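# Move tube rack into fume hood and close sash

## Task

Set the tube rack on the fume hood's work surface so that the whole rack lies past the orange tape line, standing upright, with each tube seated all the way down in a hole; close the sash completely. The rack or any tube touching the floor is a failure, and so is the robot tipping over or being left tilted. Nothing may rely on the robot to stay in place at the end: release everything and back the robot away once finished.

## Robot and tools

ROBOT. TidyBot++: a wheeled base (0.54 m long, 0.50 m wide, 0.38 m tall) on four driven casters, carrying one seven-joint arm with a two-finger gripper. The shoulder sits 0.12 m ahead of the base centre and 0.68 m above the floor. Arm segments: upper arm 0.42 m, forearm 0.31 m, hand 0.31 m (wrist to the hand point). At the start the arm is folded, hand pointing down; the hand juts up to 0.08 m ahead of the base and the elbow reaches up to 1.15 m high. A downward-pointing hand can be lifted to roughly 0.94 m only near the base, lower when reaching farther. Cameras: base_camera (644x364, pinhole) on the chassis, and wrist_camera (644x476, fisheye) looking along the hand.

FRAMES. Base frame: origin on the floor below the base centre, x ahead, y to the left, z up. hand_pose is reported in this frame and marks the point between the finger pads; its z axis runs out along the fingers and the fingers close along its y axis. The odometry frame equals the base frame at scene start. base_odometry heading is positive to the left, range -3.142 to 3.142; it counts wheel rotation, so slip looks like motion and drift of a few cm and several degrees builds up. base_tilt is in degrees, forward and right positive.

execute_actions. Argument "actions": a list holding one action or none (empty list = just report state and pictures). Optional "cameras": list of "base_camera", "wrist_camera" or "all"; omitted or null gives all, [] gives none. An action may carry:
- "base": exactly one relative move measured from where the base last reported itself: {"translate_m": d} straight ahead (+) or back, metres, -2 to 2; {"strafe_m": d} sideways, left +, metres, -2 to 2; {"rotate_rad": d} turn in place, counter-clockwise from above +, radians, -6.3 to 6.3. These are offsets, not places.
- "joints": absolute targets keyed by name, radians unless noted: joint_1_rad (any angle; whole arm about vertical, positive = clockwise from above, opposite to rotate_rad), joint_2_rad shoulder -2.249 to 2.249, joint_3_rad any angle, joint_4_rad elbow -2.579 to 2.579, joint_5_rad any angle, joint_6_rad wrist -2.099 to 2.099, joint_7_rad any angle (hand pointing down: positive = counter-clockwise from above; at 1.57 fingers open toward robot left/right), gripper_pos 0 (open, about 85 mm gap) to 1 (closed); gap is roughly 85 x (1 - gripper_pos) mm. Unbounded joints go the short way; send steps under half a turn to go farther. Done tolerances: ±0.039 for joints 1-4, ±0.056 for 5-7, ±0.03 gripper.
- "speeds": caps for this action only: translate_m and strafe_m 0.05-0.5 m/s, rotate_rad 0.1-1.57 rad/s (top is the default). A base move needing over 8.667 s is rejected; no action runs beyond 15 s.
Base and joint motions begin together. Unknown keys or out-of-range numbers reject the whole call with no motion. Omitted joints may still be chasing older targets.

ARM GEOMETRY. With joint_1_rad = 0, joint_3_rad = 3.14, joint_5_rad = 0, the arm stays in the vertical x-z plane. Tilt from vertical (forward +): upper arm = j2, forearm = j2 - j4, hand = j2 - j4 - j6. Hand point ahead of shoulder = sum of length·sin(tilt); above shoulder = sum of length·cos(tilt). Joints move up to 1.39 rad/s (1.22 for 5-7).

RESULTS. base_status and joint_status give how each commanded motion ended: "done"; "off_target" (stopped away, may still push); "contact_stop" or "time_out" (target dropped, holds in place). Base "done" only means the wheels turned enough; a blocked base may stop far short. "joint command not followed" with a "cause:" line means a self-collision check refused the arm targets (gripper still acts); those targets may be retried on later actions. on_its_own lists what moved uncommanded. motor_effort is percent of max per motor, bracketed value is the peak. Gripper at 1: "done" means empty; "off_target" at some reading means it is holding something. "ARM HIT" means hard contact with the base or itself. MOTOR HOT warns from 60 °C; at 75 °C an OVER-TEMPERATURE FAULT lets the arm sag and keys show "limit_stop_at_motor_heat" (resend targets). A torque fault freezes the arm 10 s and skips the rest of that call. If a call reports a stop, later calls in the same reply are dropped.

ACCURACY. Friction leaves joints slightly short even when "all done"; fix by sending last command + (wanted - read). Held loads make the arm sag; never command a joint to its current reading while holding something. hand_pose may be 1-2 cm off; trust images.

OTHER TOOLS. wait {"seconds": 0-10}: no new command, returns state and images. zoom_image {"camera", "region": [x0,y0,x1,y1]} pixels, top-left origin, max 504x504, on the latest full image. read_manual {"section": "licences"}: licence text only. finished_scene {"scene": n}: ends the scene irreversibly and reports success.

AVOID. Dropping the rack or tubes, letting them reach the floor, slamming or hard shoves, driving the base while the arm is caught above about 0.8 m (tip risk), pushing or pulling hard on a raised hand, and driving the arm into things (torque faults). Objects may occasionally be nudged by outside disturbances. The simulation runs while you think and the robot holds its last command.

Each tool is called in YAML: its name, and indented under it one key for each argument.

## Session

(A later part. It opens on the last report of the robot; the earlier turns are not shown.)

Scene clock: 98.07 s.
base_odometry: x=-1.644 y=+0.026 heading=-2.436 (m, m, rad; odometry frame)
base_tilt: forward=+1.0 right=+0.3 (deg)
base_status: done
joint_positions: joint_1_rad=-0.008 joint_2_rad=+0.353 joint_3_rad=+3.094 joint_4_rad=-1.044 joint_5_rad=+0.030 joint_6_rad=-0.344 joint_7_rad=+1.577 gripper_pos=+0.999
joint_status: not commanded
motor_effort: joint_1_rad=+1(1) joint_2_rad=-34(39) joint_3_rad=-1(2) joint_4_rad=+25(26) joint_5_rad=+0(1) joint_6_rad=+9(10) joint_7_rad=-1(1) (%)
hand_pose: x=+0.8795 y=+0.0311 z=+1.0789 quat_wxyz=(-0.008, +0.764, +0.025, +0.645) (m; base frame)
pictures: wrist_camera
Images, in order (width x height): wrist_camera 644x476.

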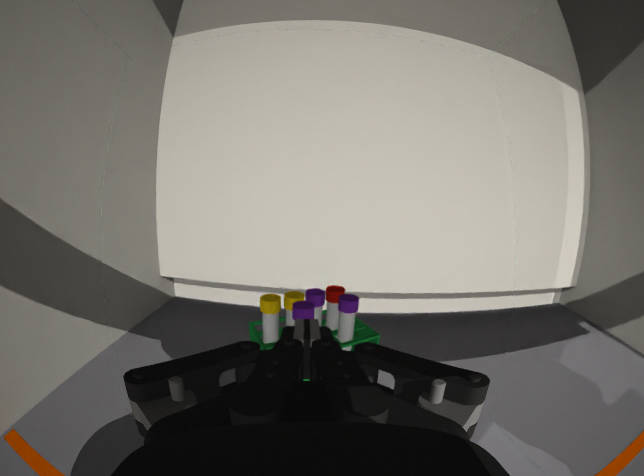

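execute_actions:
  actions:
    - {"base":{"strafe_m":0.035},"joints":{"joint_2_rad":0.3}}
  cameras: []

execute_actions:
  actions:
    - {"base":{"translate_m":0.07},"speeds":{"translate_m":0.05}}
  cameras: ["wrist_camera"]

Scene clock: 100.23 s.
base_odometry: x=-1.622 y=-0.001 heading=-2.436 (m, m, rad; odometry frame)
base_tilt: forward=+1.0 right=+0.2 (deg)
base_status: done
joint_positions: joint_1_rad=-0.008 joint_2_rad=+0.316 joint_3_rad=+3.095 joint_4_rad=-1.041 joint_5_rad=+0.030 joint_6_rad=-0.345 joint_7_rad=+1.577 gripper_pos=+0.999
joint_status: all done
motor_effort: joint_1_rad=+0(4) joint_2_rad=-34(38) joint_3_rad=-1(4) joint_4_rad=+24(26) joint_5_rad=-1(1) joint_6_rad=+9(10) joint_7_rad=-1(1) (%)
hand_pose: x=+0.8643 y=+0.0309 z=+1.1082 quat_wxyz=(-0.007, +0.751, +0.025, +0.659) (m; base frame)
pictures: none
No camera images: the call's "cameras" was empty. Leave "cameras" out to get every camera's image.

Scene clock: 102.10 s.
base_odometry: x=-1.675 y=-0.046 heading=-2.436 (m, m, rad; odometry frame)
base_tilt: forward=+1.0 right=+0.2 (deg)
base_status: done
joint_positions: joint_1_rad=-0.008 joint_2_rad=+0.313 joint_3_rad=+3.095 joint_4_rad=-1.041 joint_5_rad=+0.030 joint_6_rad=-0.345 joint_7_rad=+1.577 gripper_pos=+0.999
joint_status: not commanded
motor_effort: joint_1_rad=+0(2) joint_2_rad=-32(38) joint_3_rad=-1(2) joint_4_rad=+25(27) joint_5_rad=+1(1) joint_6_rad=+9(10) joint_7_rad=-1(1) (%)
hand_pose: x=+0.8628 y=+0.0309 z=+1.1108 quat_wxyz=(-0.007, +0.750, +0.025, +0.661) (m; base frame)
pictures: wrist_camera
Images, in order (width x height): wrist_camera 644x476.

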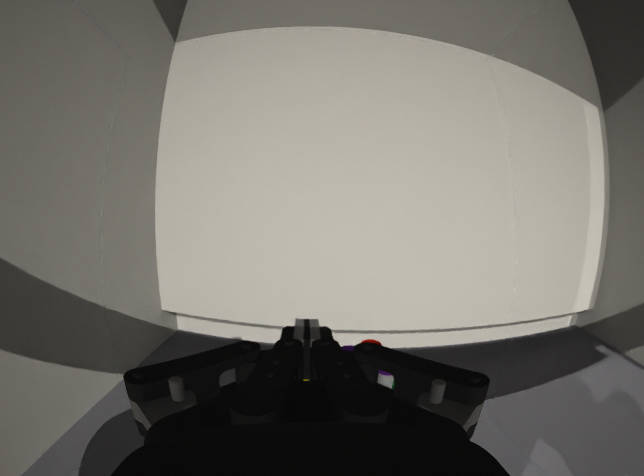

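execute_actions:
  actions:
    - {"base":{"translate_m":-0.02},"joints":{"joint_2_rad":0.42,"joint_6_rad":-0.3},"speeds":{"translate_m":0.05}}
  cameras: []

execute_actions:
  actions:
    - {"joints":{"joint_2_rad":0.3}}
  cameras: []

execute_actions:
  actions:
    - {"base":{"translate_m":-0.3},"joints":{"joint_7_rad":0.04},"speeds":{"translate_m":0.15}}
  cameras: []

execute_actions:
  actions:
    - {"base":{"strafe_m":-0.08},"joints":{"joint_2_rad":0.43,"joint_4_rad":-1.22,"joint_6_rad":0.07}}
  cameras: ["wrist_camera"]

zoom_image:
  camera: "wrist_camera"
  region: [250,170,410,320]

Scene clock: 104.23 s.
base_odometry: x=-1.660 y=-0.033 heading=-2.436 (m, m, rad; odometry frame)
base_tilt: forward=+1.0 right=+0.2 (deg)
base_status: done
joint_positions: joint_1_rad=-0.008 joint_2_rad=+0.414 joint_3_rad=+3.095 joint_4_rad=-1.039 joint_5_rad=+0.030 joint_6_rad=-0.340 joint_7_rad=+1.577 gripper_pos=+0.999
joint_status: all done
motor_effort: joint_1_rad=+0(3) joint_2_rad=-38(40) joint_3_rad=-1(3) joint_4_rad=+25(26) joint_5_rad=-1(0) joint_6_rad=+10(9) joint_7_rad=-1(1) (%)
hand_pose: x=+0.9029 y=+0.0312 z=+1.0362 quat_wxyz=(-0.008, +0.780, +0.024, +0.625) (m; base frame)
pictures: none
No camera images: the call's "cameras" was empty. Leave "cameras" out to get every camera's image.

Scene clock: 105.33 s.
base_odometry: x=-1.660 y=-0.033 heading=-2.436 (m, m, rad; odometry frame)
base_tilt: forward=+1.0 right=+0.2 (deg)
base_status: not commanded
joint_positions: joint_1_rad=-0.008 joint_2_rad=+0.302 joint_3_rad=+3.095 joint_4_rad=-1.035 joint_5_rad=+0.030 joint_6_rad=-0.336 joint_7_rad=+1.577 gripper_pos=+0.999
joint_status: all done
motor_effort: joint_1_rad=+0(0) joint_2_rad=-32(40) joint_3_rad=-1(1) joint_4_rad=+24(27) joint_5_rad=+0(0) joint_6_rad=+9(10) joint_7_rad=-1(1) (%)
hand_pose: x=+0.8583 y=+0.0309 z=+1.1249 quat_wxyz=(-0.007, +0.742, +0.025, +0.670) (m; base frame)
pictures: none
No camera images: the call's "cameras" was empty. Leave "cameras" out to get every camera's image.

Scene clock: 108.00 s.
base_odometry: x=-1.431 y=+0.161 heading=-2.436 (m, m, rad; odometry frame)
base_tilt: forward=+1.0 right=+0.2 (deg)
base_status: done
joint_positions: joint_1_rad=-0.008 joint_2_rad=+0.301 joint_3_rad=+3.095 joint_4_rad=-1.035 joint_5_rad=+0.030 joint_6_rad=-0.335 joint_7_rad=+0.053 gripper_pos=+0.999
joint_status: all done
motor_effort: joint_1_rad=+1(1) joint_2_rad=-31(37) joint_3_rad=-1(2) joint_4_rad=+24(27) joint_5_rad=+0(1) joint_6_rad=+9(10) joint_7_rad=-1(1) (%)
hand_pose: x=+0.8581 y=+0.0308 z=+1.1255 quat_wxyz=(-0.468, +0.553, -0.494, +0.480) (m; base frame)
pictures: none
No camera images: the call's "cameras" was empty. Leave "cameras" out to get every camera's image.

Scene clock: 109.27 s.
base_odometry: x=-1.483 y=+0.222 heading=-2.436 (m, m, rad; odometry frame)
base_tilt: forward=+1.0 right=+0.3 (deg)
base_status: done
joint_positions: joint_1_rad=-0.002 joint_2_rad=+0.432 joint_3_rad=+3.096 joint_4_rad=-1.214 joint_5_rad=+0.030 joint_6_rad=+0.030 joint_7_rad=+0.053 gripper_pos=+0.999
joint_status: all done
motor_effort: joint_1_rad=+0(5) joint_2_rad=-38(42) joint_3_rad=-2(3) joint_4_rad=+25(28) joint_5_rad=+0(0) joint_6_rad=+9(10) joint_7_rad=-1(1) (%)
hand_pose: x=+0.9186 y=+0.0300 z=+1.0263 quat_wxyz=(-0.484, +0.538, -0.483, +0.493) (m; base frame)
pictures: wrist_camera
Images, in order (width x height): wrist_camera 644x476.

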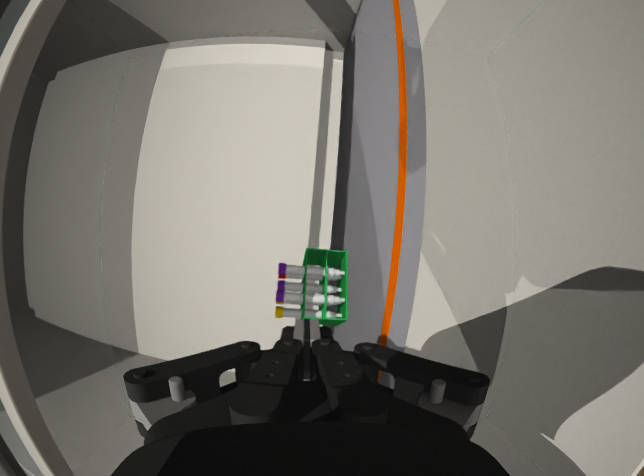

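Region (250, 170, 410, 320) of wrist_camera's 644x476 image, scaled by 3.150; it fills the top 472 rows of this view, and the rest is white.

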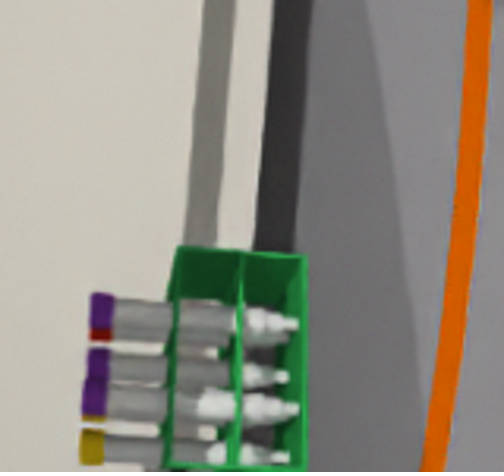

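execute_actions:
  actions:
    - {"base":{"translate_m":-0.35},"joints":{"joint_2_rad":0.2,"joint_4_rad":-1.0,"joint_6_rad":-0.4,"gripper_pos":0}}

Scene clock: 112.23 s.
base_odometry: x=-1.216 y=+0.450 heading=-2.436 (m, m, rad; odometry frame)
base_tilt: forward=+1.0 right=+0.3 (deg)
base_status: done
joint_positions: joint_1_rad=-0.002 joint_2_rad=+0.183 joint_3_rad=+3.096 joint_4_rad=-1.003 joint_5_rad=+0.030 joint_6_rad=-0.362 joint_7_rad=+0.053 gripper_pos=+0.000
joint_status: all done
motor_effort: joint_1_rad=+1(2) joint_2_rad=-27(45) joint_3_rad=-1(2) joint_4_rad=+24(29) joint_5_rad=-1(0) joint_6_rad=+9(10) joint_7_rad=-1(1) (%)
hand_pose: x=+0.7969 y=+0.0255 z=+1.2211 quat_wxyz=(-0.497, +0.520, -0.467, +0.515) (m; base frame)
pictures: base_camera, wrist_camera
Images, in order (width x height): base_camera 644x364, wrist_camera 644x476.

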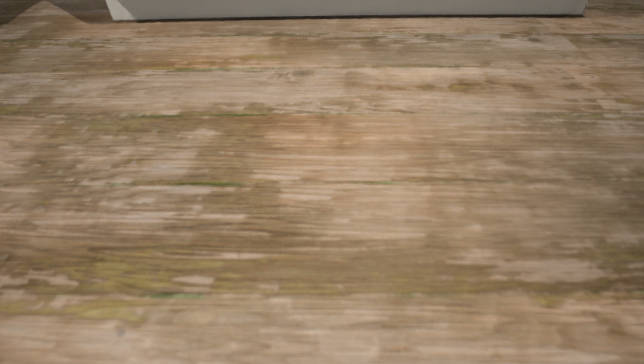

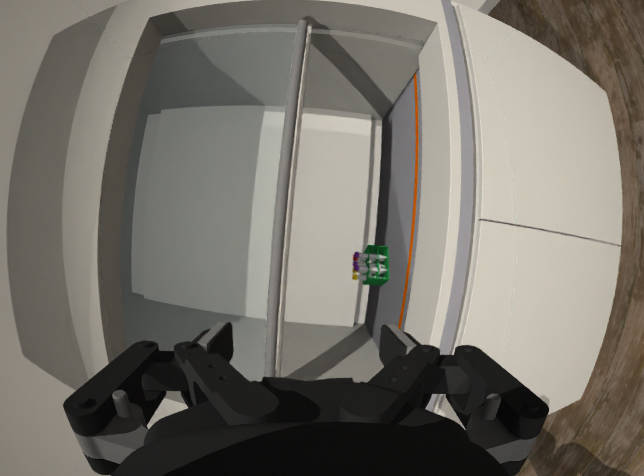

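execute_actions:
  actions:
    - {"base":{"strafe_m":-0.12},"joints":{"joint_4_rad":-0.85,"joint_6_rad":-0.55}}
  cameras: []

execute_actions:
  actions:
    - {"base":{"translate_m":0.3},"speeds":{"translate_m":0.12}}
  cameras: ["wrist_camera"]

Scene clock: 114.57 s.
base_odometry: x=-1.294 y=+0.541 heading=-2.436 (m, m, rad; odometry frame)
base_tilt: forward=+1.0 right=+0.2 (deg)
base_status: done
joint_positions: joint_1_rad=-0.001 joint_2_rad=+0.186 joint_3_rad=+3.097 joint_4_rad=-0.860 joint_5_rad=+0.030 joint_6_rad=-0.511 joint_7_rad=+0.053 gripper_pos=+0.000
joint_status: all done
motor_effort: joint_1_rad=+1(5) joint_2_rad=-27(29) joint_3_rad=-1(3) joint_4_rad=+22(25) joint_5_rad=+0(1) joint_6_rad=+9(9) joint_7_rad=-1(0) (%)
hand_pose: x=+0.7794 y=+0.0213 z=+1.2570 quat_wxyz=(-0.493, +0.521, -0.471, +0.514) (m; base frame)
pictures: none
No camera images: the call's "cameras" was empty. Leave "cameras" out to get every camera's image.

Scene clock: 117.60 s.
base_odometry: x=-1.523 y=+0.347 heading=-2.437 (m, m, rad; odometry frame)
base_tilt: forward=+1.0 right=+0.2 (deg)
base_status: done
joint_positions: joint_1_rad=-0.001 joint_2_rad=+0.193 joint_3_rad=+3.097 joint_4_rad=-0.860 joint_5_rad=+0.030 joint_6_rad=-0.513 joint_7_rad=+0.053 gripper_pos=+0.000
joint_status: not commanded
motor_effort: joint_1_rad=+1(0) joint_2_rad=-26(31) joint_3_rad=-1(2) joint_4_rad=+22(24) joint_5_rad=+0(1) joint_6_rad=+9(10) joint_7_rad=+0(0) (%)
hand_pose: x=+0.7832 y=+0.0213 z=+1.2522 quat_wxyz=(-0.491, +0.523, -0.473, +0.512) (m; base frame)
pictures: wrist_camera
Images, in order (width x height): wrist_camera 644x476.

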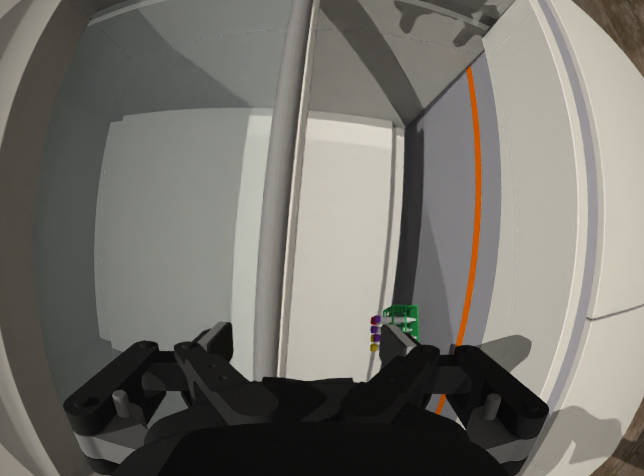

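execute_actions:
  actions:
    - {"base":{"translate_m":0.12},"joints":{"joint_4_rad":-0.8,"joint_6_rad":-0.57},"speeds":{"translate_m":0.06}}
  cameras: ["wrist_camera"]

execute_actions:
  actions:
    - {"joints":{"gripper_pos":1}}
  cameras: []

Scene clock: 120.97 s.
base_odometry: x=-1.615 y=+0.269 heading=-2.437 (m, m, rad; odometry frame)
base_tilt: forward=+1.0 right=+0.2 (deg)
base_status: done
joint_positions: joint_1_rad=-0.001 joint_2_rad=+0.196 joint_3_rad=+3.097 joint_4_rad=-0.812 joint_5_rad=+0.030 joint_6_rad=-0.531 joint_7_rad=+0.053 gripper_pos=+0.000
joint_status: all done
motor_effort: joint_1_rad=+0(1) joint_2_rad=-27(31) joint_3_rad=-1(2) joint_4_rad=+22(25) joint_5_rad=-1(0) joint_6_rad=+9(9) joint_7_rad=+0(1) (%)
hand_pose: x=+0.7772 y=+0.0206 z=+1.2722 quat_wxyz=(-0.497, +0.516, -0.467, +0.518) (m; base frame)
pictures: wrist_camera
Images, in order (width x height): wrist_camera 644x476.

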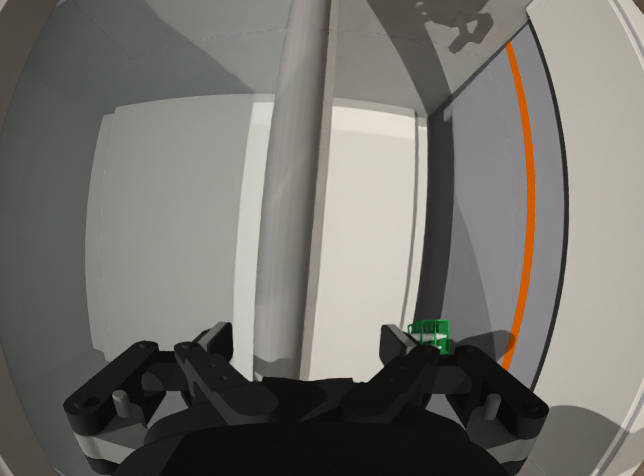

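Scene clock: 122.07 s.
base_odometry: x=-1.615 y=+0.269 heading=-2.437 (m, m, rad; odometry frame)
base_tilt: forward=+1.0 right=+0.3 (deg)
base_status: not commanded
joint_positions: joint_1_rad=-0.001 joint_2_rad=+0.191 joint_3_rad=+3.097 joint_4_rad=-0.792 joint_5_rad=+0.030 joint_6_rad=-0.533 joint_7_rad=+0.052 gripper_pos=+0.748
joint_status: gripper_pos off_target (ended at +0.748, target +1.000)
motor_effort: joint_1_rad=+1(2) joint_2_rad=-23(28) joint_3_rad=+0(0) joint_4_rad=+18(22) joint_5_rad=+3(4) joint_6_rad=+6(9) joint_7_rad=+3(3) (%)
hand_pose: x=+0.7704 y=+0.0203 z=+1.2867 quat_wxyz=(-0.503, +0.509, -0.462, +0.524) (m; base frame)
pictures: none
No camera images: the call's "cameras" was empty. Leave "cameras" out to get every camera's image.

execute_actions:
  actions:
    - {"base":{"translate_m":0.04},"joints":{"gripper_pos":0.2},"speeds":{"translate_m":0.05}}
  cameras: []

execute_actions:
  actions:
    - {"joints":{"gripper_pos":1}}
  cameras: []

execute_actions:
  actions:
    - {"base":{"translate_m":-0.05},"joints":{"joint_2_rad":0.25,"joint_4_rad":-1.25,"joint_6_rad":-0.1},"speeds":{"translate_m":0.05}}
  cameras: []

execute_actions:
  actions:
    - {"base":{"translate_m":-0.06},"joints":{"joint_2_rad":0.55,"joint_4_rad":-1.6,"joint_6_rad":0.4},"speeds":{"translate_m":0.05}}
  cameras: ["wrist_camera"]

Scene clock: 124.73 s.
base_odometry: x=-1.645 y=+0.243 heading=-2.437 (m, m, rad; odometry frame)
base_tilt: forward=+1.0 right=+0.2 (deg)
base_status: done
joint_positions: joint_1_rad=-0.001 joint_2_rad=+0.178 joint_3_rad=+3.096 joint_4_rad=-0.808 joint_5_rad=+0.030 joint_6_rad=-0.572 joint_7_rad=+0.052 gripper_pos=+0.200
joint_status: all done
motor_effort: joint_1_rad=+0(4) joint_2_rad=-23(28) joint_3_rad=-1(3) joint_4_rad=+24(27) joint_5_rad=+0(5) joint_6_rad=+12(17) joint_7_rad=+0(3) (%)
hand_pose: x=+0.7657 y=+0.0208 z=+1.2740 quat_wxyz=(-0.493, +0.520, -0.472, +0.513) (m; base frame)
pictures: none
No camera images: the call's "cameras" was empty. Leave "cameras" out to get every camera's image.

Scene clock: 125.73 s.
base_odometry: x=-1.645 y=+0.243 heading=-2.437 (m, m, rad; odometry frame)
base_tilt: forward=+1.0 right=+0.3 (deg)
base_status: not commanded
joint_positions: joint_1_rad=-0.001 joint_2_rad=+0.172 joint_3_rad=+3.096 joint_4_rad=-0.792 joint_5_rad=+0.030 joint_6_rad=-0.575 joint_7_rad=+0.052 gripper_pos=+0.612
joint_status: gripper_pos off_target (ended at +0.612, target +1.000)
motor_effort: joint_1_rad=+2(3) joint_2_rad=-18(22) joint_3_rad=+0(2) joint_4_rad=+21(25) joint_5_rad=+3(3) joint_6_rad=+11(16) joint_7_rad=+3(4) (%)
hand_pose: x=+0.7592 y=+0.0208 z=+1.2861 quat_wxyz=(-0.498, +0.515, -0.467, +0.518) (m; base frame)
pictures: none
No camera images: the call's "cameras" was empty. Leave "cameras" out to get every camera's image.

Scene clock: 127.47 s.
base_odometry: x=-1.607 y=+0.276 heading=-2.437 (m, m, rad; odometry frame)
base_tilt: forward=+1.0 right=+0.3 (deg)
base_status: done
joint_positions: joint_1_rad=+0.007 joint_2_rad=+0.171 joint_3_rad=+3.103 joint_4_rad=-1.194 joint_5_rad=+0.029 joint_6_rad=-0.083 joint_7_rad=+0.026 gripper_pos=+0.621
joint_status: joint_2_rad off_target (ended at +0.171, target +0.250); joint_4_rad off_target (ended at -1.194, target -1.250); the others done
motor_effort: joint_1_rad=-5(7) joint_2_rad=-10(28) joint_3_rad=-5(6) joint_4_rad=+15(19) joint_5_rad=+2(6) joint_6_rad=+2(10) joint_7_rad=+2(7) (%)
hand_pose: x=+0.8064 y=+0.0186 z=+1.1992 quat_wxyz=(-0.525, +0.485, -0.450, +0.535) (m; base frame)
pictures: none
No camera images: the call's "cameras" was empty. Leave "cameras" out to get every camera's image.

Scene clock: 129.57 s.
base_odometry: x=-1.561 y=+0.315 heading=-2.436 (m, m, rad; odometry frame)
base_tilt: forward=+1.0 right=+0.3 (deg)
base_status: done
joint_positions: joint_1_rad=+0.012 joint_2_rad=+0.338 joint_3_rad=+3.103 joint_4_rad=-1.524 joint_5_rad=+0.017 joint_6_rad=+0.435 joint_7_rad=+0.025 gripper_pos=+0.650
joint_status: joint_2_rad off_target (ended at +0.338, target +0.550); joint_4_rad off_target (ended at -1.524, target -1.600); the others done
motor_effort: joint_1_rad=-5(7) joint_2_rad=+5(21) joint_3_rad=-3(6) joint_4_rad=+9(16) joint_5_rad=+5(7) joint_6_rad=-2(11) joint_7_rad=+3(6) (%)
hand_pose: x=+0.8670 y=+0.0172 z=+1.0331 quat_wxyz=(-0.535, +0.476, -0.449, +0.534) (m; base frame)
pictures: wrist_camera
Images, in order (width x height): wrist_camera 644x476.

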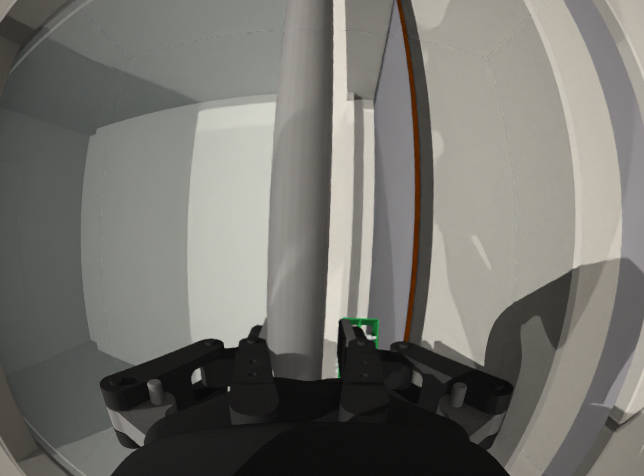

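execute_actions:
  actions:
    - {"joints":{"joint_2_rad":0.36,"joint_4_rad":-1.52,"joint_6_rad":0.42,"gripper_pos":0}}
  cameras: []

execute_actions:
  actions:
    - {"base":{"translate_m":-0.22}}
  cameras: []

execute_actions:
  actions:
    - {"joints":{"joint_2_rad":0.36,"joint_4_rad":-1.0,"joint_6_rad":-0.35,"joint_7_rad":1.59,"gripper_pos":1}}
  cameras: []

execute_actions:
  actions:
    - {"base":{"translate_m":0.21},"speeds":{"translate_m":0.1}}
  cameras: ["wrist_camera"]

execute_actions:
  actions:
    - {"base":{"translate_m":-0.04},"joints":{"joint_2_rad":0.72,"joint_6_rad":-0.3},"speeds":{"translate_m":0.05}}
  cameras: []

execute_actions:
  actions:
    - {"joints":{"joint_2_rad":0.95,"joint_4_rad":-1.35,"joint_6_rad":-0.55}}
  cameras: ["wrist_camera"]

Scene clock: 132.10 s.
base_odometry: x=-1.561 y=+0.315 heading=-2.437 (m, m, rad; odometry frame)
base_tilt: forward=+1.0 right=+0.3 (deg)
base_status: not commanded
joint_positions: joint_1_rad=+0.010 joint_2_rad=+0.351 joint_3_rad=+3.103 joint_4_rad=-1.495 joint_5_rad=+0.017 joint_6_rad=+0.435 joint_7_rad=+0.025 gripper_pos=+0.000
joint_status: all done
motor_effort: joint_1_rad=+0(6) joint_2_rad=-29(31) joint_3_rad=-1(4) joint_4_rad=+19(21) joint_5_rad=+0(5) joint_6_rad=+6(7) joint_7_rad=-1(3) (%)
hand_pose: x=+0.8729 y=+0.0181 z=+1.0414 quat_wxyz=(-0.539, +0.472, -0.445, +0.538) (m; base frame)
pictures: none
No camera images: the call's "cameras" was empty. Leave "cameras" out to get every camera's image.

Scene clock: 133.77 s.
base_odometry: x=-1.393 y=+0.458 heading=-2.436 (m, m, rad; odometry frame)
base_tilt: forward=+1.0 right=+0.2 (deg)
base_status: done
joint_positions: joint_1_rad=+0.010 joint_2_rad=+0.357 joint_3_rad=+3.103 joint_4_rad=-1.513 joint_5_rad=+0.017 joint_6_rad=+0.435 joint_7_rad=+0.025 gripper_pos=+0.000
joint_status: not commanded
motor_effort: joint_1_rad=+0(1) joint_2_rad=-33(38) joint_3_rad=-1(2) joint_4_rad=+24(26) joint_5_rad=+0(1) joint_6_rad=+9(10) joint_7_rad=-1(0) (%)
hand_pose: x=+0.8741 y=+0.0182 z=+1.0258 quat_wxyz=(-0.534, +0.478, -0.451, +0.532) (m; base frame)
pictures: none
No camera images: the call's "cameras" was empty. Leave "cameras" out to get every camera's image.

Scene clock: 135.73 s.
base_odometry: x=-1.393 y=+0.458 heading=-2.436 (m, m, rad; odometry frame)
base_tilt: forward=+1.0 right=+0.2 (deg)
base_status: not commanded
joint_positions: joint_1_rad=+0.010 joint_2_rad=+0.357 joint_3_rad=+3.103 joint_4_rad=-1.014 joint_5_rad=+0.017 joint_6_rad=-0.312 joint_7_rad=+1.561 gripper_pos=+0.999
joint_status: all done
motor_effort: joint_1_rad=+1(1) joint_2_rad=-35(36) joint_3_rad=-1(1) joint_4_rad=+25(25) joint_5_rad=-1(1) joint_6_rad=+9(9) joint_7_rad=-1(1) (%)
hand_pose: x=+0.8828 y=+0.0135 z=+1.1045 quat_wxyz=(-0.010, +0.745, +0.006, +0.667) (m; base frame)
pictures: none
No camera images: the call's "cameras" was empty. Leave "cameras" out to get every camera's image.

Scene clock: 138.43 s.
base_odometry: x=-1.554 y=+0.322 heading=-2.437 (m, m, rad; odometry frame)
base_tilt: forward=+1.0 right=+0.2 (deg)
base_status: done
joint_positions: joint_1_rad=+0.010 joint_2_rad=+0.348 joint_3_rad=+3.103 joint_4_rad=-1.013 joint_5_rad=+0.017 joint_6_rad=-0.333 joint_7_rad=+1.561 gripper_pos=+0.999
joint_status: not commanded
motor_effort: joint_1_rad=+0(2) joint_2_rad=-31(38) joint_3_rad=-1(3) joint_4_rad=+27(30) joint_5_rad=-1(1) joint_6_rad=+12(14) joint_7_rad=-1(1) (%)
hand_pose: x=+0.8782 y=+0.0135 z=+1.1054 quat_wxyz=(-0.009, +0.749, +0.006, +0.663) (m; base frame)
pictures: wrist_camera
Images, in order (width x height): wrist_camera 644x476.

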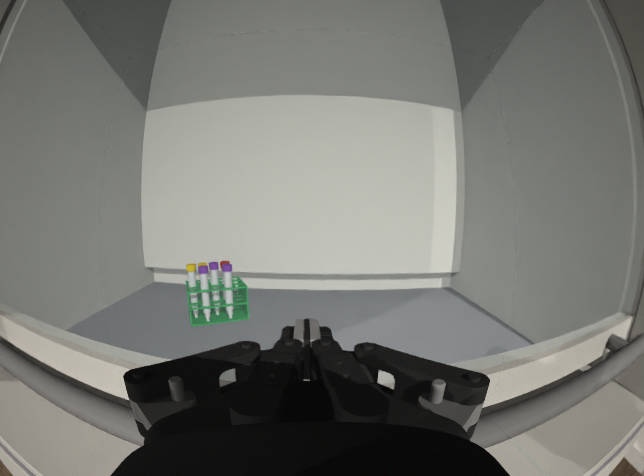

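Scene clock: 139.93 s.
base_odometry: x=-1.522 y=+0.348 heading=-2.437 (m, m, rad; odometry frame)
base_tilt: forward=+1.0 right=+0.2 (deg)
base_status: done
joint_positions: joint_1_rad=+0.010 joint_2_rad=+0.455 joint_3_rad=+3.103 joint_4_rad=-0.945 joint_5_rad=+0.017 joint_6_rad=-0.305 joint_7_rad=+1.561 gripper_pos=+0.999
joint_status: joint_2_rad off_target (ended at +0.455, target +0.720); the others done
motor_effort: joint_1_rad=+0(3) joint_2_rad=+6(38) joint_3_rad=+1(3) joint_4_rad=+14(26) joint_5_rad=+0(0) joint_6_rad=+7(13) joint_7_rad=-1(1) (%)
hand_pose: x=+0.9217 y=+0.0126 z=+1.0716 quat_wxyz=(-0.010, +0.753, +0.004, +0.658) (m; base frame)
pictures: none
No camera images: the call's "cameras" was empty. Leave "cameras" out to get every camera's image.

Scene clock: 141.40 s.
base_odometry: x=-1.523 y=+0.348 heading=-2.437 (m, m, rad; odometry frame)
base_tilt: forward=+0.9 right=+0.2 (deg)
base_status: not commanded
joint_positions: joint_1_rad=+0.011 joint_2_rad=+0.460 joint_3_rad=+3.103 joint_4_rad=-1.052 joint_5_rad=+0.017 joint_6_rad=-0.294 joint_7_rad=+1.561 gripper_pos=+0.999
joint_status: joint_2_rad off_target (ended at +0.460, target +0.950); joint_4_rad off_target (ended at -1.052, target -1.350); joint_6_rad off_target (ended at -0.294, target -0.550)
motor_effort: joint_1_rad=-5(6) joint_2_rad=+48(58) joint_3_rad=-3(4) joint_4_rad=-31(41) joint_5_rad=-2(2) joint_6_rad=-26(33) joint_7_rad=-1(1) (%)
hand_pose: x=+0.9218 y=+0.0132 z=+1.0049 quat_wxyz=(-0.010, +0.785, +0.005, +0.619) (m; base frame)
pictures: wrist_camera
Images, in order (width x height): wrist_camera 644x476.

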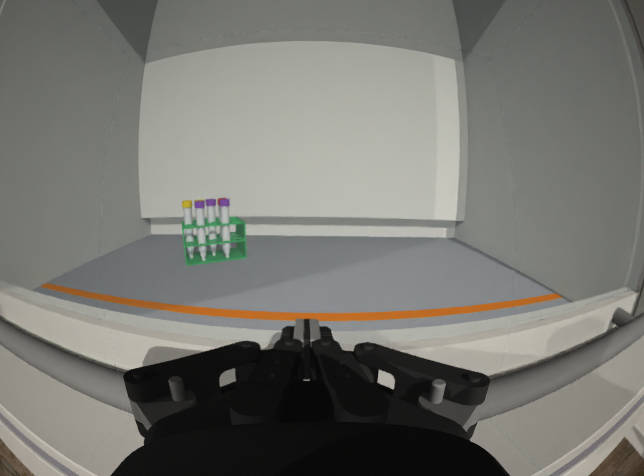

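zoom_image:
  camera: "wrist_camera"
  region: [165,185,265,275]

execute_actions:
  actions:
    - {"joints":{"joint_2_rad":0.42,"joint_4_rad":-1.0,"joint_6_rad":-0.2}}
  cameras: []

execute_actions:
  actions:
    - {"base":{"translate_m":-0.45},"joints":{"joint_4_rad":-1.5,"joint_6_rad":0.45}}
  cameras: ["wrist_camera"]

zoom_image:
  camera: "wrist_camera"
  region: [100,200,450,330]

Region (165, 185, 265, 275) of wrist_camera's 644x476 image, scaled by 5.040; it fills the top 454 rows of this view, and the rest is white.

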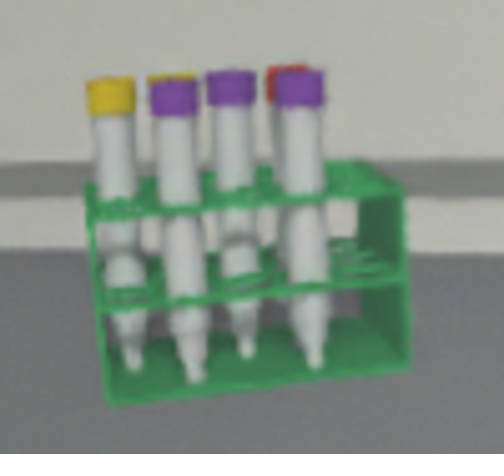

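Scene clock: 144.03 s.
base_odometry: x=-1.523 y=+0.348 heading=-2.437 (m, m, rad; odometry frame)
base_tilt: forward=+1.0 right=+0.3 (deg)
base_status: not commanded
joint_positions: joint_1_rad=+0.011 joint_2_rad=+0.452 joint_3_rad=+3.103 joint_4_rad=-1.052 joint_5_rad=+0.017 joint_6_rad=-0.293 joint_7_rad=+1.561 gripper_pos=+0.999
joint_status: joint_4_rad off_target (ended at -1.052, target -1.000); joint_6_rad off_target (ended at -0.293, target -0.200); the others done
motor_effort: joint_1_rad=-5(5) joint_2_rad=-38(48) joint_3_rad=-5(5) joint_4_rad=+35(34) joint_5_rad=-1(2) joint_6_rad=+18(28) joint_7_rad=+0(1) (%)
hand_pose: x=+0.9191 y=+0.0132 z=+1.0121 quat_wxyz=(-0.010, +0.782, +0.005, +0.623) (m; base frame)
pictures: none
No camera images: the call's "cameras" was empty. Leave "cameras" out to get every camera's image.

Scene clock: 146.33 s.
base_odometry: x=-1.180 y=+0.640 heading=-2.437 (m, m, rad; odometry frame)
base_tilt: forward=+1.0 right=+0.3 (deg)
base_status: done
joint_positions: joint_1_rad=+0.007 joint_2_rad=+0.423 joint_3_rad=+3.103 joint_4_rad=-1.488 joint_5_rad=+0.017 joint_6_rad=+0.413 joint_7_rad=+1.561 gripper_pos=+0.999
joint_status: all done
motor_effort: joint_1_rad=+0(4) joint_2_rad=-38(46) joint_3_rad=-2(5) joint_4_rad=+24(33) joint_5_rad=+0(1) joint_6_rad=+9(17) joint_7_rad=-1(0) (%)
hand_pose: x=+0.8979 y=+0.0206 z=+0.9835 quat_wxyz=(-0.016, +0.681, +0.008, +0.732) (m; base frame)
pictures: wrist_camera
Images, in order (width x height): wrist_camera 644x476.

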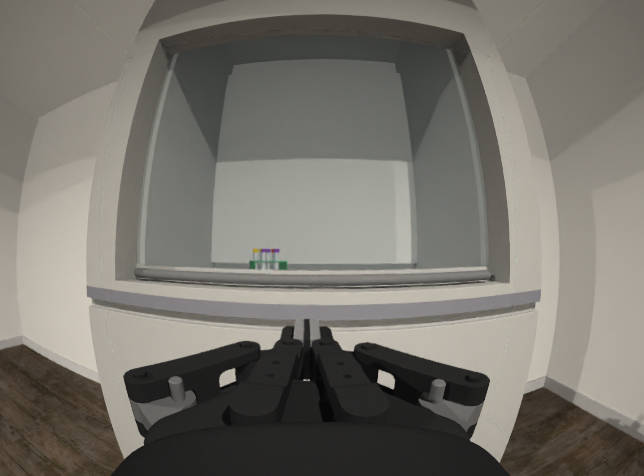

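Region (100, 200, 450, 330) of wrist_camera's 644x476 image, scaled by 1.440; it fills the top 187 rows of this view, and the rest is white.

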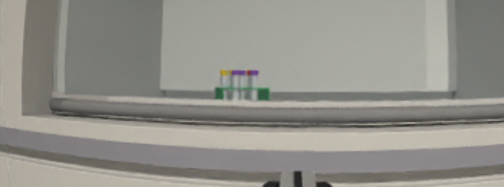

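finished_scene:
  scene: 2

The scene is finished: the task was done.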